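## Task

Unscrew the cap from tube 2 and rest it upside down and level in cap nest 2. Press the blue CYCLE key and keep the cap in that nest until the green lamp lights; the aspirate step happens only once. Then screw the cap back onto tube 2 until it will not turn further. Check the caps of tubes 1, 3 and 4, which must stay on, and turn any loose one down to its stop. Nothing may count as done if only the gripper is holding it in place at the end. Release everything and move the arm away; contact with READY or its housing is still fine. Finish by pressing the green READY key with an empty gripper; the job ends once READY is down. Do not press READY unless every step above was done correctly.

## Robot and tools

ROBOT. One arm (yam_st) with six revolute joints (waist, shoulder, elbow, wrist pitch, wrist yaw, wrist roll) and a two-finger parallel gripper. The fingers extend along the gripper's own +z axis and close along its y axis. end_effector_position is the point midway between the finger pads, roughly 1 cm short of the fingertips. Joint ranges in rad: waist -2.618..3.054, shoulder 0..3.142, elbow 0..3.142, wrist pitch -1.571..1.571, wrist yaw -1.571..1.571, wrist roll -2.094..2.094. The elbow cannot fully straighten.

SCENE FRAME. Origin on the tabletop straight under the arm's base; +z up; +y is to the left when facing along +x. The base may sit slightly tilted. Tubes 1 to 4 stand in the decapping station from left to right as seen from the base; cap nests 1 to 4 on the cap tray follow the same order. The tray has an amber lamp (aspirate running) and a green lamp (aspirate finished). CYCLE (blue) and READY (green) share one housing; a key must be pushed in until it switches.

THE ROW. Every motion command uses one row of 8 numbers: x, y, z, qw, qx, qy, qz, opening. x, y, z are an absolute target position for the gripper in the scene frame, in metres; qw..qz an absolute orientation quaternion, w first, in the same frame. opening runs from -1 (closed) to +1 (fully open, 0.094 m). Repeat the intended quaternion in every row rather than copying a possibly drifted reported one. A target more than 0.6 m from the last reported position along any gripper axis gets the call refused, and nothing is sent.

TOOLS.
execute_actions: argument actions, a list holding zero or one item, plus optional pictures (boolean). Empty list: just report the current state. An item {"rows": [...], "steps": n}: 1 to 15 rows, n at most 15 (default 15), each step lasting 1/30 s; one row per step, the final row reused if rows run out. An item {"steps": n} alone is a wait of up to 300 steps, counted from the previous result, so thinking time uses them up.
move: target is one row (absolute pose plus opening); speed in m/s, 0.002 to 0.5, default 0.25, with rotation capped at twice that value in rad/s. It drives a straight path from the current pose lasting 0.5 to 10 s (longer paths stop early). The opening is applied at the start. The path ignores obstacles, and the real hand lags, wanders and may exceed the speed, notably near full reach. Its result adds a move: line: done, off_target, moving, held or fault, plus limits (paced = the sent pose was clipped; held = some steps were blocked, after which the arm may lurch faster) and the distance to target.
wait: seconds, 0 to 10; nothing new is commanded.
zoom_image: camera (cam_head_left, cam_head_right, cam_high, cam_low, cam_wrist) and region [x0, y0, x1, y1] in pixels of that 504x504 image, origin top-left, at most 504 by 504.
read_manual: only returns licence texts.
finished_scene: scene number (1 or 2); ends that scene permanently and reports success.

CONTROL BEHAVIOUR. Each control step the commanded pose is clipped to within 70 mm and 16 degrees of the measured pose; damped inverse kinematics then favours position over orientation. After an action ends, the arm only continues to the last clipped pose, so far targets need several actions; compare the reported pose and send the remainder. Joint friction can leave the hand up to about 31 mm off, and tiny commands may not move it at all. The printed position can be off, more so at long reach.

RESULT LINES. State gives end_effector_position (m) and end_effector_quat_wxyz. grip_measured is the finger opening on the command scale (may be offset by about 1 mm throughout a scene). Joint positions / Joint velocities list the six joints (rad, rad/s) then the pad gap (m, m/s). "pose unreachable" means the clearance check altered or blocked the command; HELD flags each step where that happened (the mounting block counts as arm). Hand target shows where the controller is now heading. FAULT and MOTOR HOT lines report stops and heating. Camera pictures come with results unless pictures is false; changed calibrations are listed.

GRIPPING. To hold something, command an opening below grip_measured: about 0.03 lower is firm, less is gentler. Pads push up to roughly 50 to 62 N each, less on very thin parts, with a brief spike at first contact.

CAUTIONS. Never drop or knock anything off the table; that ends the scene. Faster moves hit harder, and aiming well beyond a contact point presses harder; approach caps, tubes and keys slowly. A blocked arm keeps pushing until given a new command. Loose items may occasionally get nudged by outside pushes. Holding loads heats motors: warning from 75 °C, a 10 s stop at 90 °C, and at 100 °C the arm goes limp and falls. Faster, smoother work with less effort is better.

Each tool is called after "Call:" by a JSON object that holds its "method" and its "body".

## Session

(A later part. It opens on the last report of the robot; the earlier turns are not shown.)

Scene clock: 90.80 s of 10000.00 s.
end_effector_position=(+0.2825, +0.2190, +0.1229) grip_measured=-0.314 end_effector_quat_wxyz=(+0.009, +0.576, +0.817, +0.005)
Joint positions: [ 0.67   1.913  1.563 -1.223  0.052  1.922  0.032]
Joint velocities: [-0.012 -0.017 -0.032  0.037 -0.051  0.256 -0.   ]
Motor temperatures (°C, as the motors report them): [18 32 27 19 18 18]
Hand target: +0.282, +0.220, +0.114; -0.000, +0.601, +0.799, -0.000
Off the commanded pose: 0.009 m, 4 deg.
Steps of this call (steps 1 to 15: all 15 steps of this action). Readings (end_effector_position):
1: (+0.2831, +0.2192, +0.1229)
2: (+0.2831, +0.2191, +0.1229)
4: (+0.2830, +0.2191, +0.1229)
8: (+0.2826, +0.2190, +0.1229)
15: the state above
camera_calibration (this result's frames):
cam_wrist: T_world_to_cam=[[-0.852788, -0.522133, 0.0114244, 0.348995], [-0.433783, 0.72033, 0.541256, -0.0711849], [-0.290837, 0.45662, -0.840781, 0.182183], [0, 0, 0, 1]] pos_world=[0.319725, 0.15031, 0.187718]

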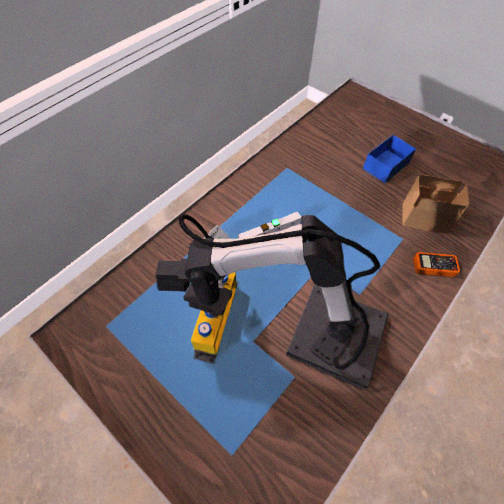

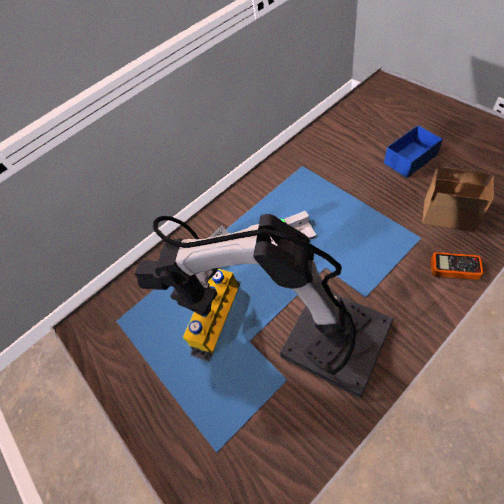

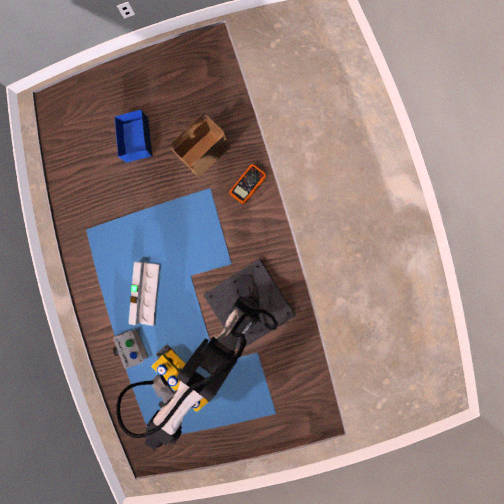

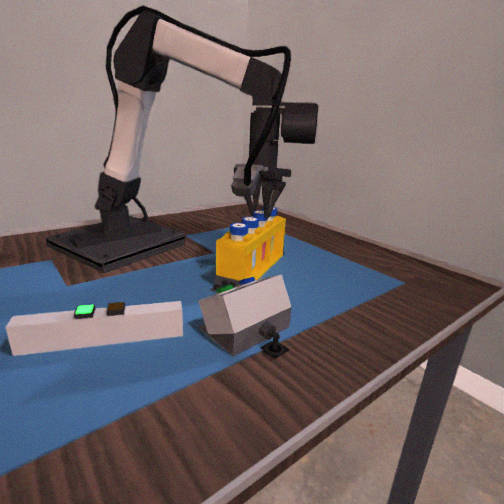

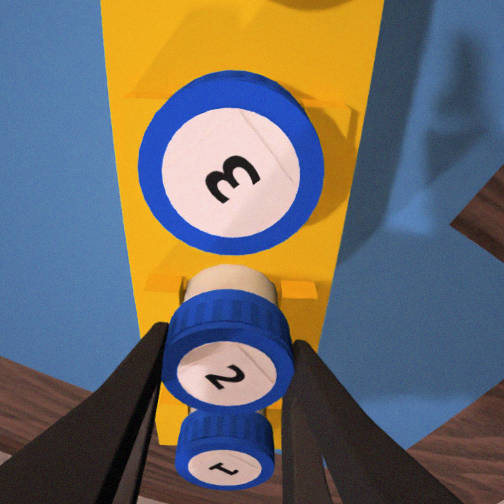

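Call:
{"method": "execute_actions", "body": {"actions": [{"rows":[[0.282,0.2205,0.114,0,0.602,0.799,0,-0.14]],"steps":6}], "pictures": false}}

Call:
{"method": "execute_actions", "body": {"actions": [{"rows":[[0.282,0.2205,0.108,0,-0.326,0.946,0,-0.14]],"steps":15}], "pictures": false}}

Call:
{"method": "execute_actions", "body": {"actions": [{"rows":[[0.282,0.2205,0.108,0,-0.326,0.946,0,-0.14]],"steps":15}], "pictures": false}}

Call:
{"method": "execute_actions", "body": {"actions": [{"rows":[[0.282,0.2205,0.108,0,-0.970,0.242,0,-0.14]],"steps":15}], "pictures": false}}

Call:
{"method": "execute_actions", "body": {"actions": [{"rows":[[0.282,0.2205,0.108,0,-0.970,0.242,0,-0.14]],"steps":15}], "pictures": false}}

Call:
{"method": "execute_actions", "body": {"actions": [{"rows":[[0.282,0.2205,0.108,0,-0.970,0.242,0,-0.14]],"steps":15}], "pictures": false}}

Call:
{"method": "execute_actions", "body": {"actions": [{"rows":[[0.282,0.2205,0.108,0,-0.970,0.242,0,-0.14]],"steps":15}]}}

Scene clock: 93.63 s of 10000.00 s.
end_effector_position=(+0.2820, +0.2201, +0.1229) grip_measured=-0.142 end_effector_quat_wxyz=(+0.006, +0.594, +0.804, +0.006)
Joint positions: [ 0.67   1.913  1.563 -1.222  0.045  1.967  0.04 ]
Joint velocities: [ 0.002 -0.022 -0.007  0.022 -0.022  0.066  0.   ]
Motor temperatures (°C, as the motors report them): [18 32 27 19 18 18]
Hand target: +0.282, +0.220, +0.114; -0.000, +0.602, +0.799, -0.000
Off the commanded pose: 0.009 m, 1 deg.
Steps of this call (steps 1 to 79: nothing new was sent; steps 80 to 85: all 6 steps of this action). Readings (end_effector_position):
80: (+0.2824, +0.2192, +0.1229)
81: (+0.2823, +0.2195, +0.1229)
83: (+0.2822, +0.2199, +0.1229)
85: the state above

Scene clock: 94.13 s of 10000.00 s.
end_effector_position=(+0.2826, +0.2209, +0.1163) grip_measured=-0.142 end_effector_quat_wxyz=(+0.009, +0.288, +0.958, +0.007)
Joint positions: [ 0.67   1.913  1.537 -1.189  0.045  1.278  0.04 ]
Joint velocities: [-0.037  0.002  0.002  0.051 -0.051 -1.37  -0.   ]
Motor temperatures (°C, as the motors report them): [18 32 27 19 18 18]
Hand target: +0.282, +0.220, +0.108; +0.009, +0.187, +0.982, -0.000
Off the commanded pose: 0.008 m, 72 deg; orientation clipped at the last step of the last action.
Steps of this call (steps 1 to 15: all 15 steps of this action). Readings (end_effector_position):
1: (+0.2819, +0.2200, +0.1217)
2: (+0.2818, +0.2200, +0.1204)
4: (+0.2806, +0.2191, +0.1172)
8: (+0.2807, +0.2193, +0.1163)
15: the state above

Scene clock: 94.63 s of 10000.00 s.
end_effector_position=(+0.2821, +0.2205, +0.1144) grip_measured=-0.142 end_effector_quat_wxyz=(+0.010, -0.058, +0.998, +0.003)
Joint positions: [ 0.67   1.913  1.529 -1.183  0.045  0.578  0.04 ]
Joint velocities: [ 0.007  0.007 -0.012 -0.007 -0.051 -1.326 -0.001]
Motor temperatures (°C, as the motors report them): [18 32 27 19 18 18]
Hand target: +0.282, +0.220, +0.108; +0.007, -0.161, +0.987, -0.003
Off the commanded pose: 0.006 m, 31 deg; orientation clipped at the last step of the last action.
Steps of this call (steps 1 to 15: all 15 steps of this action). Readings (end_effector_position):
1: (+0.2829, +0.2211, +0.1163)
2: (+0.2830, +0.2212, +0.1161)
4: (+0.2827, +0.2210, +0.1152)
8: (+0.2821, +0.2205, +0.1144)
15: the state above

Scene clock: 95.13 s of 10000.00 s.
end_effector_position=(+0.2832, +0.2212, +0.1144) grip_measured=-0.142 end_effector_quat_wxyz=(+0.013, -0.396, +0.918, -0.001)
Joint positions: [ 0.67   1.913  1.529 -1.178  0.047 -0.121  0.04 ]
Joint velocities: [-0.007 -0.027 -0.012 -0.022 -0.022 -1.282 -0.   ]
Motor temperatures (°C, as the motors report them): [18 32 27 19 18 18]
Hand target: +0.282, +0.220, +0.108; +0.010, -0.489, +0.872, -0.006
Off the commanded pose: 0.007 m, 105 deg; orientation clipped at the last step of the last action.
Steps of this call (steps 1 to 15: all 15 steps of this action). Readings (end_effector_position):
1: (+0.2821, +0.2205, +0.1144)
2: (+0.2822, +0.2207, +0.1144)
4: (+0.2824, +0.2208, +0.1144)
8: (+0.2827, +0.2210, +0.1144)
15: the state above

Scene clock: 95.63 s of 10000.00 s.
end_effector_position=(+0.2836, +0.2214, +0.1144) grip_measured=-0.142 end_effector_quat_wxyz=(-0.013, +0.686, -0.727, +0.006)
Joint positions: [ 0.67   1.913  1.529 -1.176  0.047 -0.819  0.04 ]
Joint velocities: [-0.012 -0.007 -0.002  0.007 -0.022 -1.355  0.001]
Motor temperatures (°C, as the motors report them): [18 32 27 19 18 18]
Hand target: +0.282, +0.220, +0.108; -0.007, +0.758, -0.652, +0.009
Off the commanded pose: 0.007 m, 65 deg; orientation clipped at the last step of the last action.
Steps of this call (steps 1 to 15: all 15 steps of this action). Readings (end_effector_position):
1: (+0.2833, +0.2213, +0.1144)
2: (+0.2834, +0.2213, +0.1144)
4: (+0.2835, +0.2214, +0.1144)
8: (+0.2836, +0.2214, +0.1144)
15: the state above

Scene clock: 96.13 s of 10000.00 s.
end_effector_position=(+0.2836, +0.2214, +0.1144) grip_measured=-0.142 end_effector_quat_wxyz=(-0.010, +0.894, -0.448, +0.010)
Joint positions: [ 0.67   1.913  1.529 -1.176  0.047 -1.519  0.04 ]
Joint velocities: [-0.002 -0.002 -0.007 -0.037 -0.022 -1.326 -0.   ]
Motor temperatures (°C, as the motors report them): [18 32 27 19 18 18]
Hand target: +0.282, +0.220, +0.108; -0.002, +0.935, -0.354, +0.008
Off the commanded pose: 0.007 m, 25 deg; orientation clipped at the last step of the last action.
Steps of this call (steps 1 to 15: all 15 steps of this action). Readings (end_effector_position):
1: (+0.2836, +0.2214, +0.1144)
2: (+0.2836, +0.2214, +0.1144)
4: (+0.2836, +0.2214, +0.1144)
8: (+0.2836, +0.2214, +0.1144)
15: the state above

Scene clock: 96.63 s of 10000.00 s.
end_effector_position=(+0.2835, +0.2215, +0.1144) grip_measured=-0.142 end_effector_quat_wxyz=(-0.008, +0.966, -0.257, +0.012)
Joint positions: [ 0.67   1.913  1.529 -1.176  0.047 -1.929  0.04 ]
Joint velocities: [ 0.007 -0.012  0.002 -0.007  0.007 -0.139 -0.001]
Motor temperatures (°C, as the motors report them): [18 32 27 19 18 18]
Hand target: +0.282, +0.220, +0.108; -0.000, +0.970, -0.242, +0.000
Off the commanded pose: 0.007 m, 2 deg.
Steps of this call (steps 1 to 15: all 15 steps of this action). Readings (end_effector_position):
1: (+0.2836, +0.2214, +0.1144)
2: (+0.2836, +0.2214, +0.1144)
4: (+0.2836, +0.2214, +0.1144)
8: (+0.2836, +0.2214, +0.1144)
15: the state above
camera_calibration (this result's frames):
cam_wrist: T_world_to_cam=[[0.30617, 0.950933, 0.0445715, -0.307402], [0.774098, -0.275941, 0.569762, -0.193023], [0.554105, -0.139942, -0.8206, 0.0645007], [0, 0, 0, 1]] pos_world=[0.207796, 0.248082, 0.176608]

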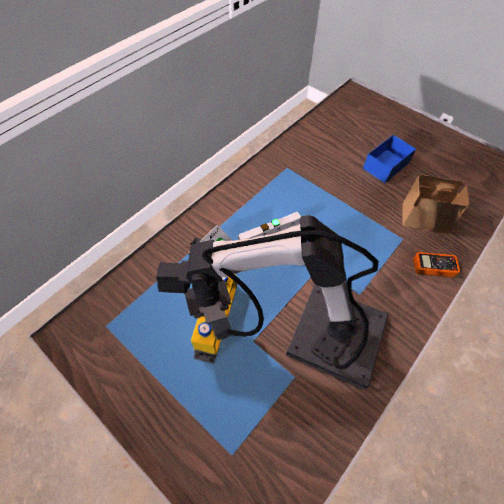

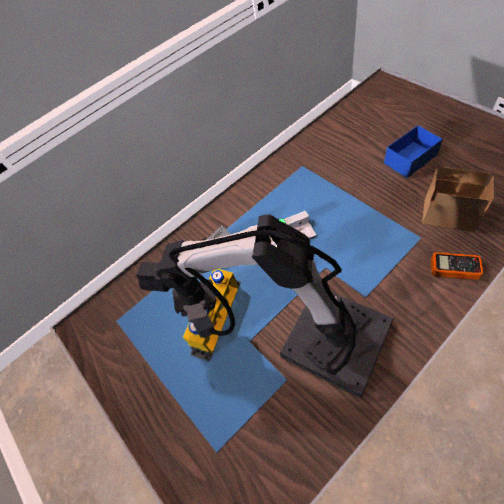

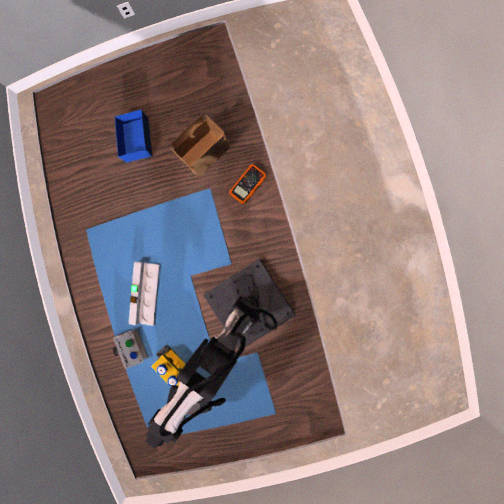

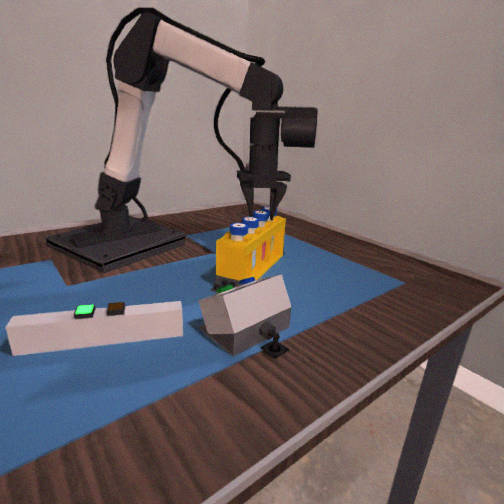

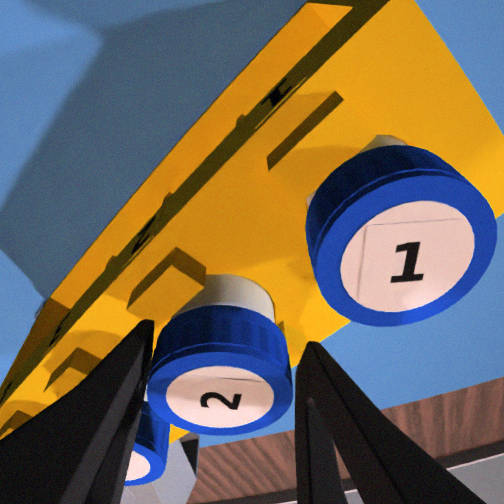

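Call:
{"method": "execute_actions", "body": {"actions": [{"rows":[[0.282,0.2205,0.110,0,-0.970,0.242,0,-0.34]],"steps":9}], "pictures": false}}

Call:
{"method": "execute_actions", "body": {"actions": [{"rows":[[0.282,0.2205,0.108,0,-0.326,0.946,0,-0.34]],"steps":15}], "pictures": false}}

Call:
{"method": "execute_actions", "body": {"actions": [{"rows":[[0.282,0.2205,0.108,0,-0.326,0.946,0,-0.34]],"steps":15}], "pictures": false}}

Call:
{"method": "execute_actions", "body": {"actions": [{"rows":[[0.282,0.2205,0.108,0,0.602,0.799,0,-0.34]],"steps":15}], "pictures": false}}

Call:
{"method": "execute_actions", "body": {"actions": [{"rows":[[0.282,0.2205,0.108,0,0.602,0.799,0,-0.34]],"steps":15}], "pictures": false}}

Scene clock: 98.40 s of 10000.00 s.
end_effector_position=(+0.2822, +0.2201, +0.1142) grip_measured=-0.310 end_effector_quat_wxyz=(-0.005, +0.969, -0.245, +0.009)
Joint positions: [ 0.669  1.913  1.529 -1.184  0.047 -1.953  0.032]
Joint velocities: [ 0.007 -0.022 -0.007 -0.007 -0.022 -0.095  0.   ]
Motor temperatures (°C, as the motors report them): [18 32 27 19 18 18]
Hand target: +0.282, +0.220, +0.110; -0.000, +0.970, -0.242, +0.000
Off the commanded pose: 0.004 m, 1 deg.
Steps of this call (steps 1 to 44: nothing new was sent; steps 45 to 53: all 9 steps of this action). Readings (end_effector_position):
45: (+0.2830, +0.2208, +0.1143)
46: (+0.2822, +0.2201, +0.1142)
48: (+0.2822, +0.2201, +0.1142)
52: (+0.2822, +0.2201, +0.1142)
53: the state above

Scene clock: 98.90 s of 10000.00 s.
end_effector_position=(+0.2823, +0.2203, +0.1142) grip_measured=-0.310 end_effector_quat_wxyz=(-0.008, +0.831, -0.556, +0.007)
Joint positions: [ 0.669  1.913  1.529 -1.183  0.047 -1.27   0.032]
Joint velocities: [-0.012 -0.007  0.007  0.022 -0.007  1.238  0.001]
Motor temperatures (°C, as the motors report them): [18 32 27 19 18 18]
Hand target: +0.282, +0.220, +0.108; -0.007, +0.769, -0.639, +0.001
Off the commanded pose: 0.006 m, 74 deg; orientation clipped at the last step of the last action.
Steps of this call (steps 1 to 15: all 15 steps of this action). Readings (end_effector_position):
1: (+0.2823, +0.2202, +0.1142)
2: (+0.2823, +0.2203, +0.1142)
4: (+0.2823, +0.2203, +0.1142)
8: (+0.2823, +0.2203, +0.1142)
15: the state above

Scene clock: 99.40 s of 10000.00 s.
end_effector_position=(+0.2821, +0.2202, +0.1137) grip_measured=-0.310 end_effector_quat_wxyz=(+0.009, -0.600, +0.800, -0.004)
Joint positions: [ 0.669  1.915  1.529 -1.184  0.046 -0.594  0.032]
Joint velocities: [-0.007  0.022 -0.012 -0.037 -0.022  1.282  0.002]
Motor temperatures (°C, as the motors report them): [18 32 27 19 18 18]
Hand target: +0.282, +0.220, +0.108; +0.004, -0.513, +0.858, +0.002
Off the commanded pose: 0.006 m, 36 deg; orientation clipped at the last step of the last action.
Steps of this call (steps 1 to 15: all 15 steps of this action). Readings (end_effector_position):
1: (+0.2823, +0.2203, +0.1142)
2: (+0.2823, +0.2203, +0.1142)
4: (+0.2823, +0.2203, +0.1142)
8: (+0.2822, +0.2202, +0.1140)
15: the state above

Scene clock: 99.90 s of 10000.00 s.
end_effector_position=(+0.2820, +0.2202, +0.1137) grip_measured=-0.310 end_effector_quat_wxyz=(+0.010, -0.297, +0.955, -0.001)
Joint positions: [ 0.669  1.915  1.529 -1.184  0.046  0.09   0.032]
Joint velocities: [ 0.007 -0.007 -0.022 -0.007 -0.081  1.282 -0.001]
Motor temperatures (°C, as the motors report them): [18 32 27 19 18 18]
Hand target: +0.282, +0.220, +0.108; +0.005, -0.196, +0.981, +0.003
Off the commanded pose: 0.006 m, 109 deg; orientation clipped at the last step of the last action.
Steps of this call (steps 1 to 15: all 15 steps of this action). Readings (end_effector_position):
1: (+0.2821, +0.2202, +0.1137)
2: (+0.2821, +0.2202, +0.1137)
4: (+0.2821, +0.2202, +0.1137)
8: (+0.2821, +0.2202, +0.1137)
15: the state above

Scene clock: 100.40 s of 10000.00 s.
end_effector_position=(+0.2820, +0.2204, +0.1132) grip_measured=-0.310 end_effector_quat_wxyz=(+0.009, +0.040, +0.999, +0.003)
Joint positions: [ 0.669  1.916  1.528 -1.182  0.045  0.773  0.032]
Joint velocities: [ 0.007  0.017 -0.002  0.007  0.022  1.209  0.001]
Motor temperatures (°C, as the motors report them): [18 32 27 19 18 18]
Hand target: +0.282, +0.220, +0.108; +0.003, +0.144, +0.990, +0.005
Off the commanded pose: 0.005 m, 69 deg; orientation clipped at the last step of the last action.
Steps of this call (steps 1 to 15: all 15 steps of this action). Readings (end_effector_position):
1: (+0.2820, +0.2202, +0.1137)
2: (+0.2820, +0.2202, +0.1135)
4: (+0.2820, +0.2203, +0.1134)
8: (+0.2820, +0.2203, +0.1134)
15: the state above

Call:
{"method": "execute_actions", "body": {"actions": [{"rows":[[0.282,0.2205,0.108,0,0.602,0.799,0,-0.34]],"steps":15}], "pictures": false}}

Call:
{"method": "execute_actions", "body": {"actions": [{"rows":[[0.282,0.2205,0.108,0,0.602,0.799,0,-0.34]],"steps":15}]}}

Scene clock: 101.57 s of 10000.00 s.
end_effector_position=(+0.2818, +0.2206, +0.1124) grip_measured=-0.311 end_effector_quat_wxyz=(+0.006, +0.442, +0.897, +0.006)
Joint positions: [ 0.669  1.918  1.528 -1.182  0.044  1.61   0.032]
Joint velocities: [ 0.017 -0.012 -0.007 -0.066 -0.007  1.209  0.001]
Motor temperatures (°C, as the motors report them): [18 32 27 19 18 18]
Hand target: +0.282, +0.220, +0.108; -0.002, +0.534, +0.845, +0.004
Off the commanded pose: 0.004 m, 21 deg; orientation clipped at the last step of the last action.
Steps of this call (steps 1 to 20: nothing new was sent; steps 21 to 35: all 15 steps of this action). Readings (end_effector_position):
21: (+0.2820, +0.2205, +0.1130)
22: (+0.2820, +0.2205, +0.1130)
24: (+0.2820, +0.2205, +0.1129)
28: (+0.2820, +0.2205, +0.1128)
35: the state above

Scene clock: 102.07 s of 10000.00 s.
end_effector_position=(+0.2819, +0.2205, +0.1121) grip_measured=-0.311 end_effector_quat_wxyz=(+0.003, +0.583, +0.813, +0.007)
Joint positions: [ 0.667  1.919  1.528 -1.181  0.039  1.935  0.032]
Joint velocities: [-0.012 -0.002 -0.012 -0.007 -0.007  0.11  -0.001]
Motor temperatures (°C, as the motors report them): [18 32 27 19 18 18]
Hand target: +0.282, +0.220, +0.108; +0.000, +0.601, +0.799, +0.000
Off the commanded pose: 0.004 m, 3 deg.
Steps of this call (steps 1 to 15: all 15 steps of this action). Readings (end_effector_position):
1: (+0.2819, +0.2205, +0.1124)
2: (+0.2819, +0.2205, +0.1124)
4: (+0.2820, +0.2205, +0.1124)
8: (+0.2820, +0.2205, +0.1124)
15: the state above
camera_calibration (this result's frames):
cam_wrist: T_world_to_cam=[[-0.860688, -0.508985, 0.0122827, 0.34864], [-0.418486, 0.720985, 0.552314, -0.0723958], [-0.289975, 0.47023, -0.833546, 0.168218], [0, 0, 0, 1]] pos_world=[0.318553, 0.150548, 0.17592]

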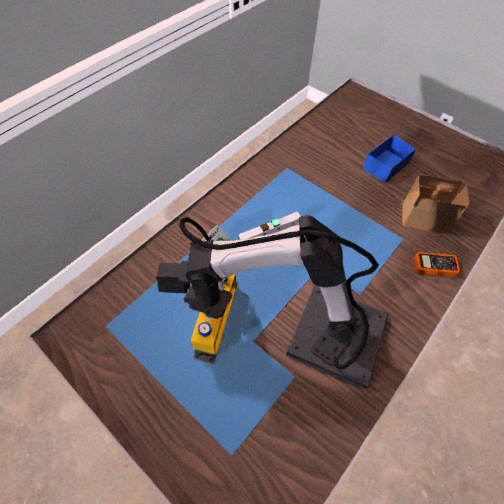

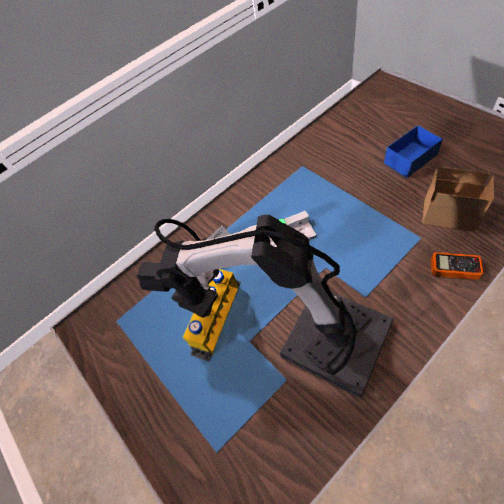

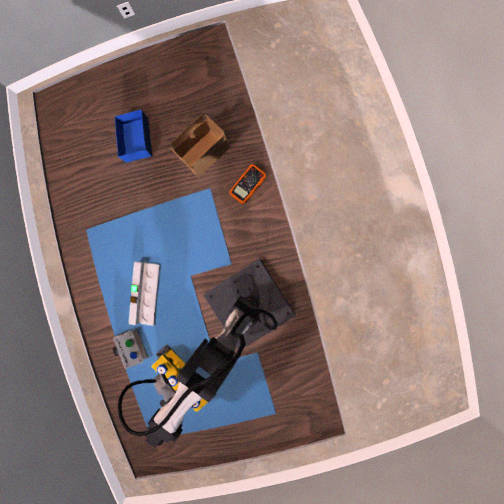

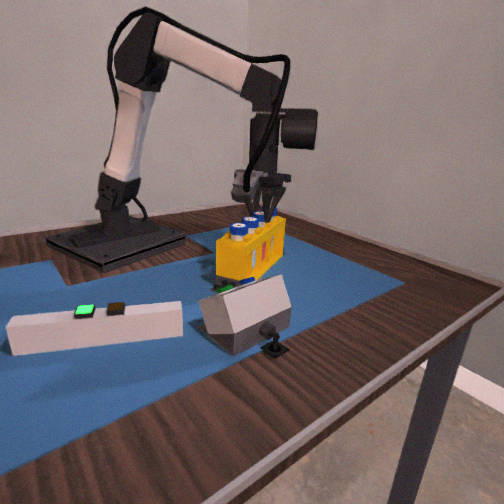

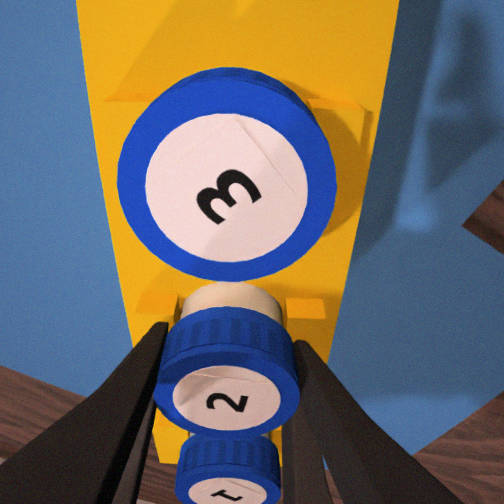

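Call:
{"method": "execute_actions", "body": {"actions": [{"rows":[[0.282,0.2205,0.113,0,0.59,0.807,0,-0.14]],"steps":6}], "pictures": false}}

Call:
{"method": "execute_actions", "body": {"actions": [{"rows":[[0.282,0.2205,0.113,0,0.122,0.993,0,-0.14]],"steps":15}], "pictures": false}}

Call:
{"method": "execute_actions", "body": {"actions": [{"rows":[[0.282,0.2205,0.113,0,0.122,0.993,0,-0.14]],"steps":13}], "pictures": false}}

Call:
{"method": "execute_actions", "body": {"actions": [{"rows":[[0.282,0.2205,0.113,0,0.122,0.993,0,-0.34]],"steps":9}], "pictures": false}}

Call:
{"method": "move", "body": {"target": [0.282,0.2205,0.110,0,0.375,0.927,0,-0.34], "speed": 0.3}}

Scene clock: 103.70 s of 10000.00 s.
end_effector_position=(+0.2812, +0.2199, +0.1128) grip_measured=-0.142 end_effector_quat_wxyz=(+0.002, +0.589, +0.808, +0.005)
Joint positions: [ 0.667  1.919  1.531 -1.188  0.039  1.951  0.04 ]
Joint velocities: [-0.017  0.022  0.007 -0.037 -0.022  0.037 -0.   ]
Motor temperatures (°C, as the motors report them): [18 32 27 19 18 18]
Hand target: +0.282, +0.220, +0.113; +0.000, +0.590, +0.807, +0.000
Off the commanded pose: 0.001 m, 1 deg.
Steps of this call (steps 1 to 43: nothing new was sent; steps 44 to 49: all 6 steps of this action). Readings (end_effector_position):
44: (+0.2818, +0.2204, +0.1123)
45: (+0.2815, +0.2202, +0.1124)
47: (+0.2814, +0.2200, +0.1127)
49: the state above

Scene clock: 104.20 s of 10000.00 s.
end_effector_position=(+0.2812, +0.2198, +0.1128) grip_measured=-0.142 end_effector_quat_wxyz=(+0.004, +0.282, +0.959, +0.004)
Joint positions: [ 0.667  1.919  1.531 -1.189  0.039  1.263  0.04 ]
Joint velocities: [-0.002 -0.017  0.002 -0.022  0.007 -1.355 -0.   ]
Motor temperatures (°C, as the motors report them): [18 32 27 19 18 18]
Hand target: +0.282, +0.221, +0.113; +0.006, +0.181, +0.983, -0.001
Off the commanded pose: 0.001 m, 19 deg; orientation clipped at the last step of the last action.
Steps of this call (steps 1 to 15: all 15 steps of this action). Readings (end_effector_position):
1: (+0.2812, +0.2199, +0.1128)
2: (+0.2812, +0.2199, +0.1128)
4: (+0.2812, +0.2198, +0.1128)
8: (+0.2812, +0.2198, +0.1128)
15: the state above

Scene clock: 104.63 s of 10000.00 s.
end_effector_position=(+0.2808, +0.2195, +0.1128) grip_measured=-0.142 end_effector_quat_wxyz=(+0.003, +0.137, +0.991, +0.002)
Joint positions: [ 0.667  1.919  1.531 -1.191  0.039  0.967  0.04 ]
Joint velocities: [-0.027  0.027  0.002  0.037  0.022 -0.139  0.001]
Motor temperatures (°C, as the motors report them): [18 32 28 19 18 18]
Hand target: +0.282, +0.221, +0.113; +0.000, +0.122, +0.993, +0.000
Off the commanded pose: 0.002 m, 2 deg.
Steps of this call (steps 1 to 13: all 13 steps of this action). Readings (end_effector_position):
1: (+0.2812, +0.2198, +0.1128)
2: (+0.2812, +0.2198, +0.1128)
4: (+0.2812, +0.2198, +0.1128)
8: (+0.2811, +0.2197, +0.1128)
13: the state above

Scene clock: 104.93 s of 10000.00 s.
end_effector_position=(+0.2810, +0.2205, +0.1127) grip_measured=-0.309 end_effector_quat_wxyz=(+0.003, +0.130, +0.992, +0.004)
Joint positions: [ 0.667  1.919  1.531 -1.188  0.036  0.951  0.032]
Joint velocities: [-0.007 -0.002 -0.022  0.037 -0.007 -0.007  0.   ]
Motor temperatures (°C, as the motors report them): [18 32 28 19 18 18]
Hand target: +0.282, +0.221, +0.113; +0.000, +0.122, +0.993, +0.000
Off the commanded pose: 0.001 m, 1 deg.
Steps of this call (steps 1 to 9: all 9 steps of this action). Readings (end_effector_position):
1: (+0.2808, +0.2196, +0.1128)
2: (+0.2811, +0.2204, +0.1127)
4: (+0.2810, +0.2205, +0.1127)
8: (+0.2810, +0.2205, +0.1127)
9: the state above

Scene clock: 106.63 s of 10000.00 s.
end_effector_position=(+0.2808, +0.2210, +0.1127) grip_measured=-0.308 end_effector_quat_wxyz=(+0.003, +0.311, +0.950, +0.005)
Joint positions: [ 0.669  1.919  1.531 -1.188  0.036  1.326  0.033]
Joint velocities: [-0.017 -0.012 -0.002 -0.007  0.037  0.022 -0.001]
Motor temperatures (°C, as the motors report them): [18 32 28 19 18 18]
Hand target: +0.282, +0.220, +0.110; -0.001, +0.372, +0.928, +0.001
Off the commanded pose: 0.003 m, 8 deg.
move: off_target
camera_calibration (this result's frames):
cam_wrist: T_world_to_cam=[[-0.413139, -0.91052, 0.0164402, 0.310529], [-0.757719, 0.353709, 0.548408, 0.1033], [-0.505152, 0.214112, -0.836049, 0.285478], [0, 0, 0, 1]] pos_world=[0.350774, 0.185081, 0.176918]

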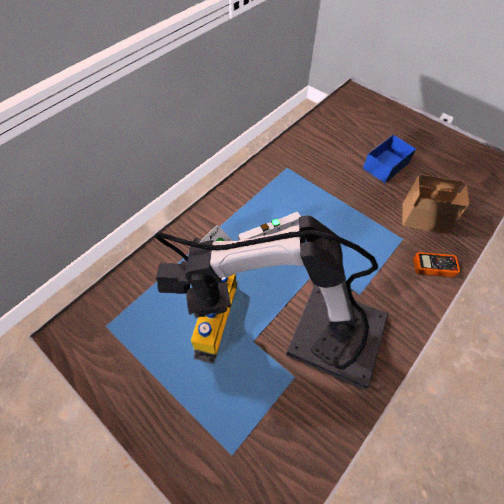

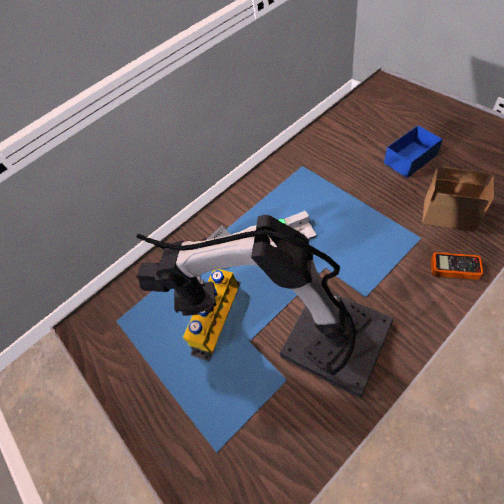

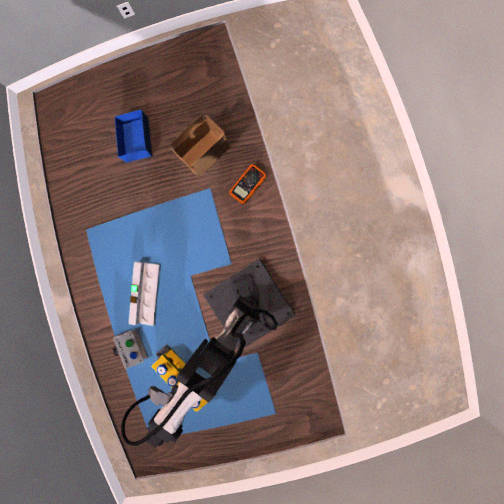

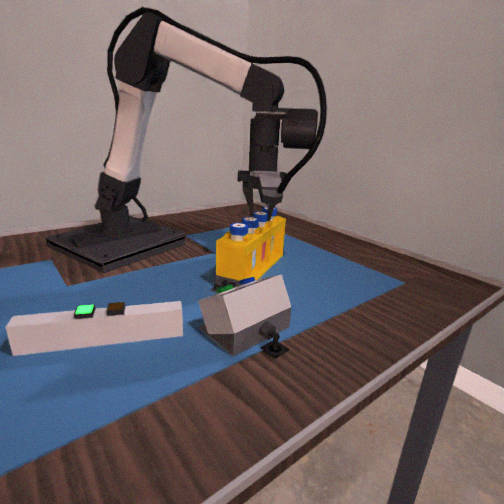

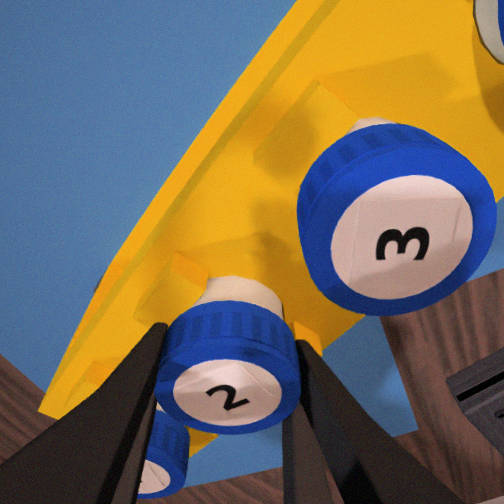

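Call:
{"method": "execute_actions", "body": {"actions": [{"rows":[[0.281,0.221,0.113,0,0.311,0.95,0,-0.05]],"steps":7}], "pictures": false}}

Call:
{"method": "move", "body": {"target": [0.281,0.221,0.15,0,0.311,0.95,0,-0.05], "speed": 0.15}}

Call:
{"method": "move", "body": {"target": [0.257,0.269,0.147,0,0.122,0.993,0,-0.05], "speed": 0.2}}

Call:
{"method": "move", "body": {"target": [0.257,0.2685,0.108,0,0.122,0.993,0,-0.05], "speed": 0.06}}

Scene clock: 108.13 s of 10000.00 s.
end_effector_position=(+0.2802, +0.2206, +0.1127) grip_measured=-0.052 end_effector_quat_wxyz=(+0.002, +0.310, +0.951, +0.004)
Joint positions: [ 0.669  1.919  1.531 -1.191  0.036  1.324  0.045]
Joint velocities: [-0.002  0.002 -0.022 -0.022 -0.022  0.051 -0.001]
Motor temperatures (°C, as the motors report them): [18 32 28 19 18 18]
Hand target: +0.281, +0.221, +0.113; +0.000, +0.311, +0.950, +0.000
Off the commanded pose: 0.001 m, 0 deg.
Steps of this call (steps 1 to 38: nothing new was sent; steps 39 to 45: all 7 steps of this action). Readings (end_effector_position):
39: (+0.2808, +0.2210, +0.1127)
40: (+0.2807, +0.2209, +0.1127)
42: (+0.2804, +0.2207, +0.1127)
45: the state above

Scene clock: 109.33 s of 10000.00 s.
end_effector_position=(+0.2817, +0.2201, +0.1475) grip_measured=-0.052 end_effector_quat_wxyz=(+0.000, +0.310, +0.951, +0.001)
Joint positions: [ 0.669  1.919  1.67  -1.335  0.036  1.324  0.045]
Joint velocities: [ 0.012  0.007  0.007  0.022  0.051 -0.051  0.001]
Motor temperatures (°C, as the motors report them): [18 32 28 19 18 18]
Hand target: +0.282, +0.221, +0.150; +0.000, +0.311, +0.950, +0.000
Off the commanded pose: 0.003 m, 0 deg.
move: done
camera_calibration (this result's frames):
cam_wrist: T_world_to_cam=[[-0.410966, -0.911326, 0.0243267, 0.307819], [-0.754807, 0.355105, 0.551513, 0.0836253], [-0.511247, 0.208291, -0.833812, 0.317875], [0, 0, 0, 1]] pos_world=[0.352136, 0.184617, 0.211439]

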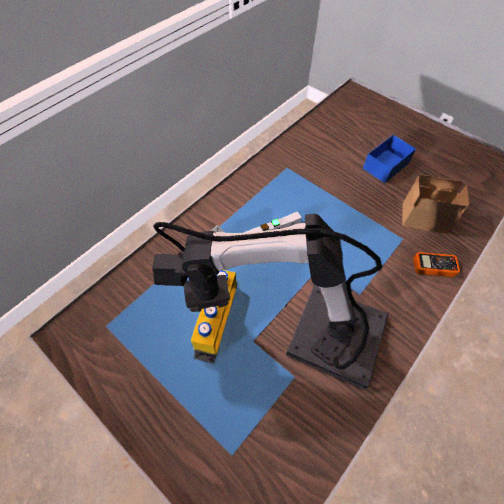

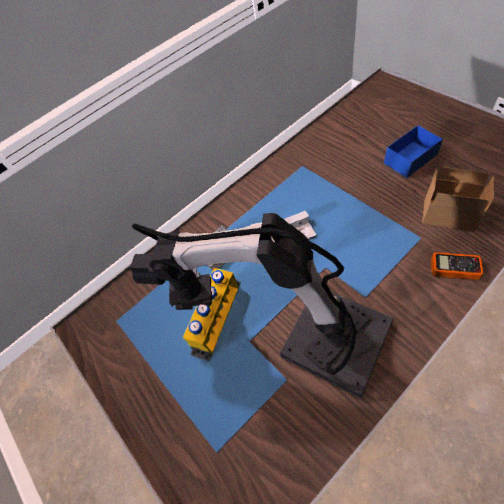

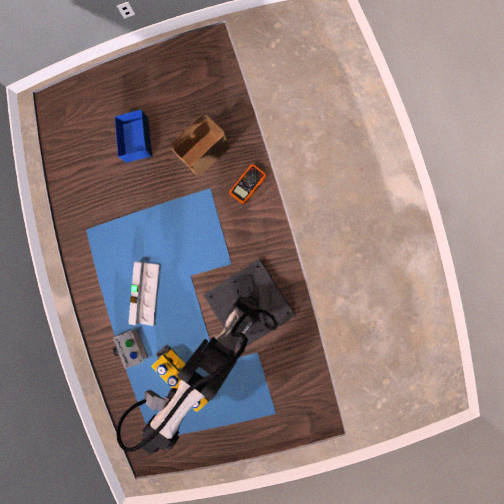

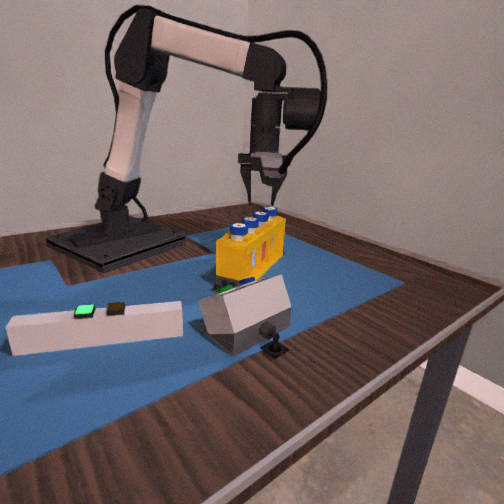

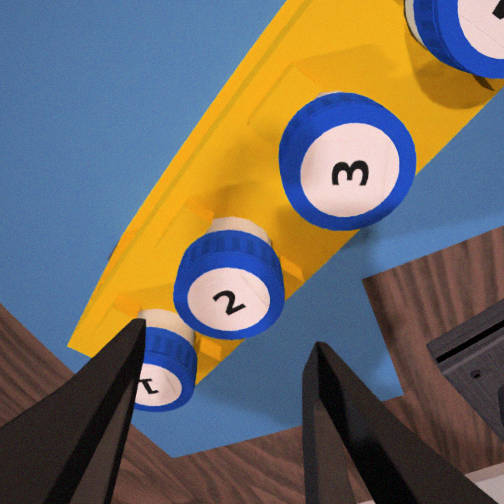

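Scene clock: 110.73 s of 10000.00 s.
end_effector_position=(+0.2566, +0.2664, +0.1471) grip_measured=-0.052 end_effector_quat_wxyz=(+0.003, +0.131, +0.991, +0.003)
Joint positions: [ 0.807  1.972  1.733 -1.345  0.036  1.095  0.045]
Joint velocities: [ 0.007  0.002  0.012  0.007  0.037 -0.051  0.   ]
Motor temperatures (°C, as the motors report them): [18 32 28 19 18 18]
Hand target: +0.256, +0.269, +0.147; +0.000, +0.122, +0.993, -0.001
Off the commanded pose: 0.003 m, 1 deg.
move: done
camera_calibration (this result's frames):
cam_wrist: T_world_to_cam=[[-0.0557474, -0.998205, 0.0218709, 0.272109], [-0.835361, 0.0586284, 0.546566, 0.148894], [-0.546867, 0.0121995, -0.83713, 0.356965], [0, 0, 0, 1]] pos_world=[0.334763, 0.258536, 0.211495]

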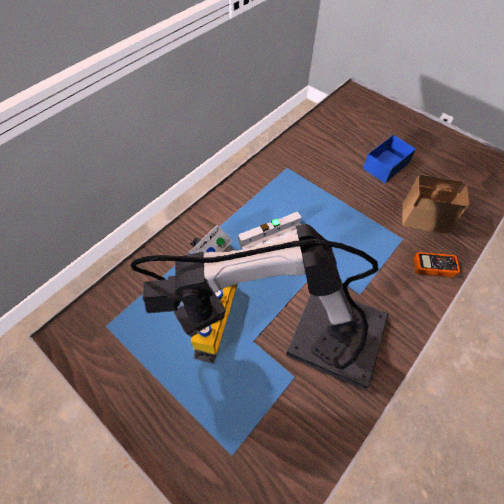

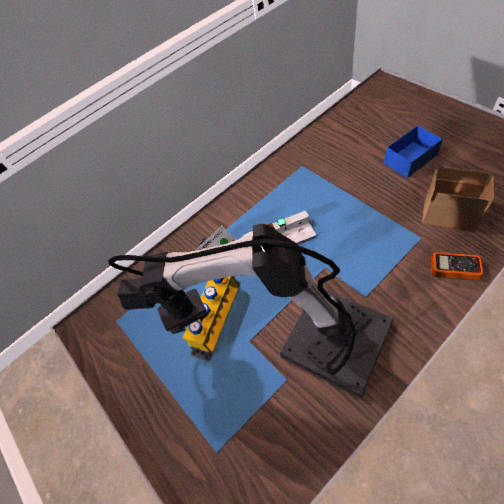

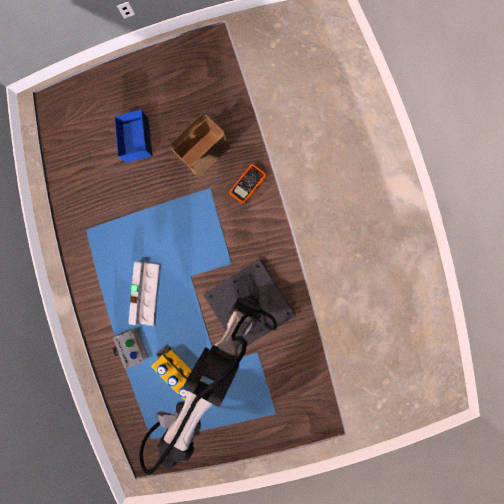

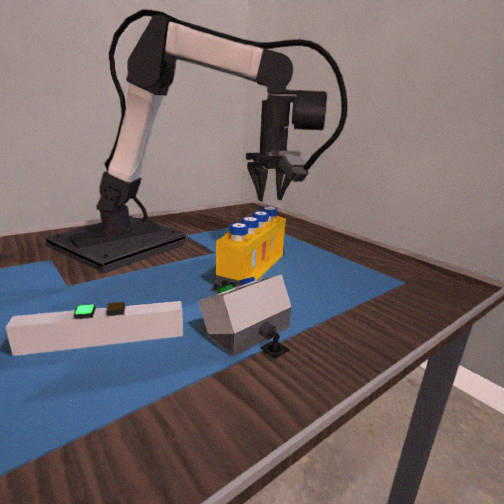

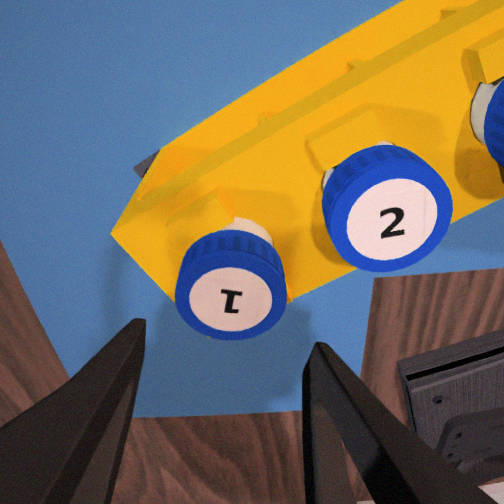

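Scene clock: 111.87 s of 10000.00 s.
end_effector_position=(+0.2565, +0.2678, +0.1160) grip_measured=-0.052 end_effector_quat_wxyz=(+0.004, +0.127, +0.992, +0.004)
Joint positions: [ 0.807  1.978  1.618 -1.221  0.036  1.086  0.045]
Joint velocities: [-0.007  0.002  0.002 -0.037  0.022 -0.037 -0.001]
Motor temperatures (°C, as the motors report them): [18 32 28 19 18 18]
Hand target: +0.256, +0.268, +0.108; -0.000, +0.122, +0.993, -0.000
Off the commanded pose: 0.008 m, 1 deg.
move: done
camera_calibration (this result's frames):
cam_wrist: T_world_to_cam=[[-0.0467193, -0.998704, 0.0201668, 0.272242], [-0.836723, 0.0501535, 0.545324, 0.168441], [-0.545629, 0.00860316, -0.837983, 0.331598], [0, 0, 0, 1]] pos_world=[0.334587, 0.260588, 0.180528]

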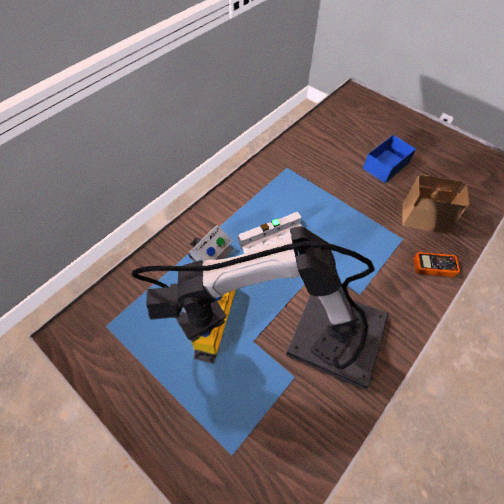

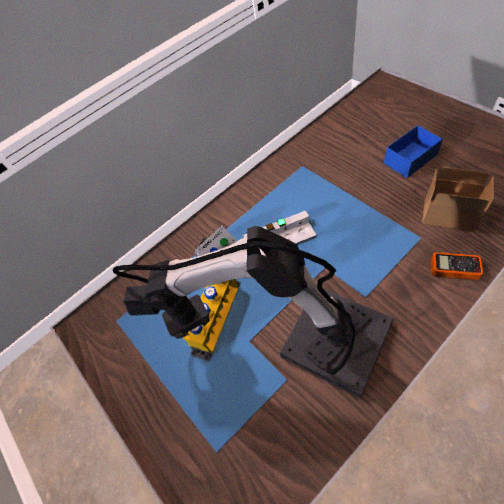

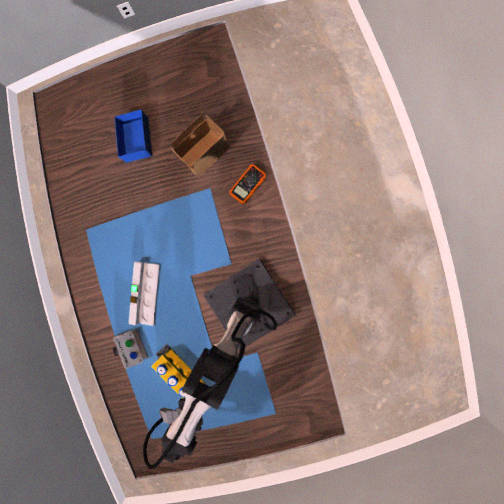

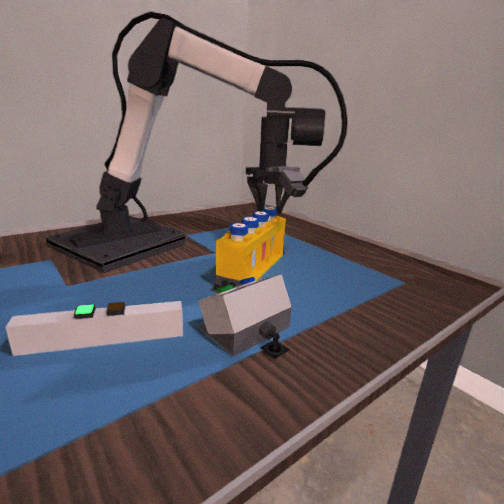

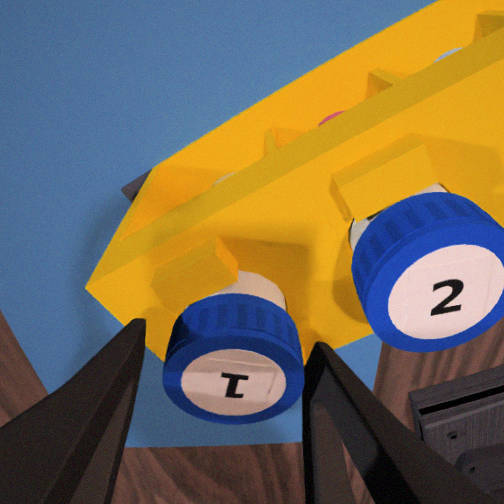

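Call:
{"method": "execute_actions", "body": {"actions": [{"rows":[[0.2565,0.2665,0.114,0,0.122,0.993,0,-0.34]],"steps":10}], "pictures": false}}

Call:
{"method": "move", "body": {"target": [0.2565,0.2665,0.113,0,0.342,0.94,0,-0.34], "speed": 0.3}}

Scene clock: 114.30 s of 10000.00 s.
end_effector_position=(+0.2560, +0.2668, +0.1160) grip_measured=-0.311 end_effector_quat_wxyz=(+0.003, +0.126, +0.992, +0.001)
Joint positions: [ 0.807  1.978  1.618 -1.226  0.038  1.084  0.032]
Joint velocities: [-0.012 -0.002 -0.012  0.022 -0.007 -0.022  0.   ]
Motor temperatures (°C, as the motors report them): [18 32 28 19 18 18]
Hand target: +0.256, +0.267, +0.114; +0.000, +0.122, +0.993, +0.000
Off the commanded pose: 0.002 m, 1 deg.
Steps of this call (steps 1 to 63: nothing new was sent; steps 64 to 73: all 10 steps of this action). Readings (end_effector_position):
64: (+0.2567, +0.2681, +0.1160)
65: (+0.2560, +0.2669, +0.1160)
67: (+0.2560, +0.2668, +0.1160)
71: (+0.2560, +0.2668, +0.1160)
73: the state above

Scene clock: 115.70 s of 10000.00 s.
end_effector_position=(+0.2561, +0.2670, +0.1160) grip_measured=-0.312 end_effector_quat_wxyz=(+0.003, +0.275, +0.961, +0.002)
Joint positions: [ 0.807  1.978  1.618 -1.225  0.038  1.389  0.032]
Joint velocities: [-0.007 -0.012  0.017  0.051 -0.066 -0.051  0.   ]
Motor temperatures (°C, as the motors report them): [18 33 28 19 18 18]
Hand target: +0.256, +0.266, +0.113; -0.001, +0.339, +0.941, +0.001
Off the commanded pose: 0.003 m, 8 deg.
move: off_target
camera_calibration (this result's frames):
cam_wrist: T_world_to_cam=[[-0.343036, -0.939066, 0.0219332, 0.331186], [-0.781992, 0.298438, 0.547195, 0.0876345], [-0.520398, 0.170556, -0.836717, 0.281538], [0, 0, 0, 1]] pos_world=[0.32865, 0.236834, 0.180351]

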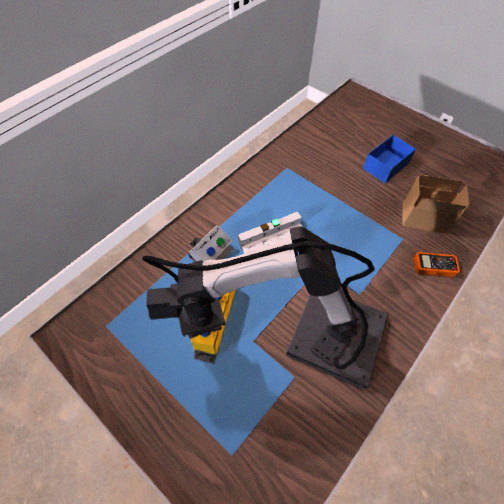

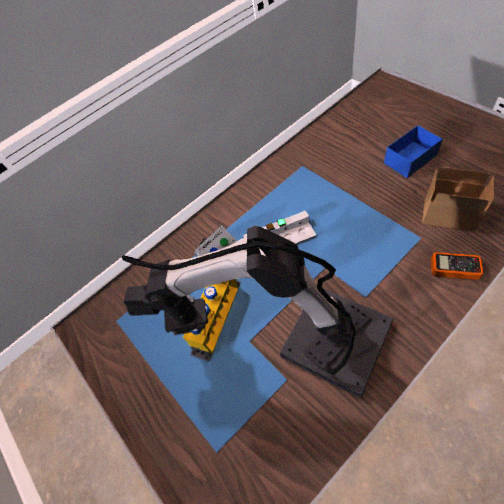

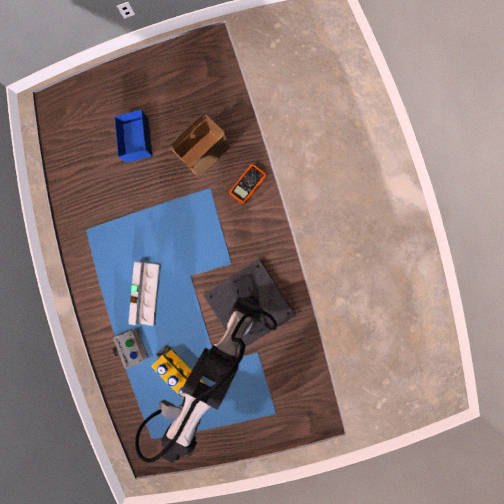

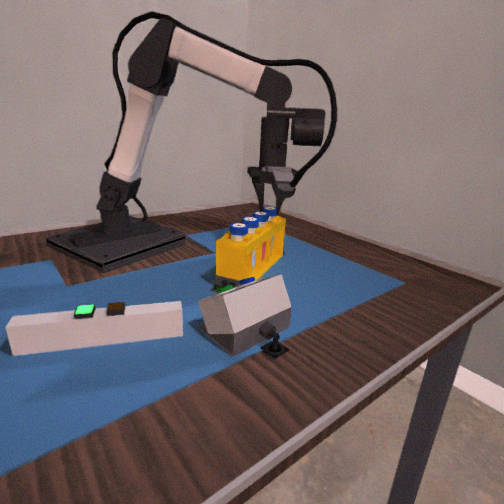

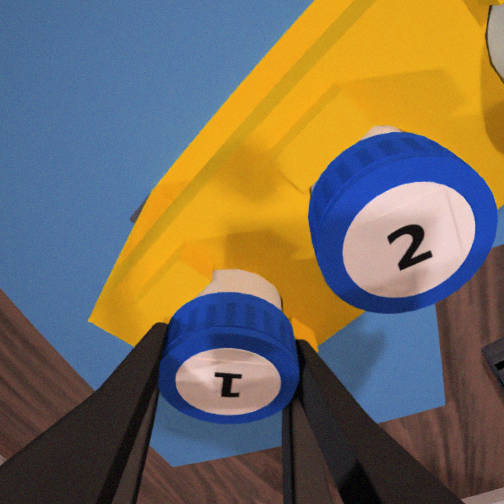

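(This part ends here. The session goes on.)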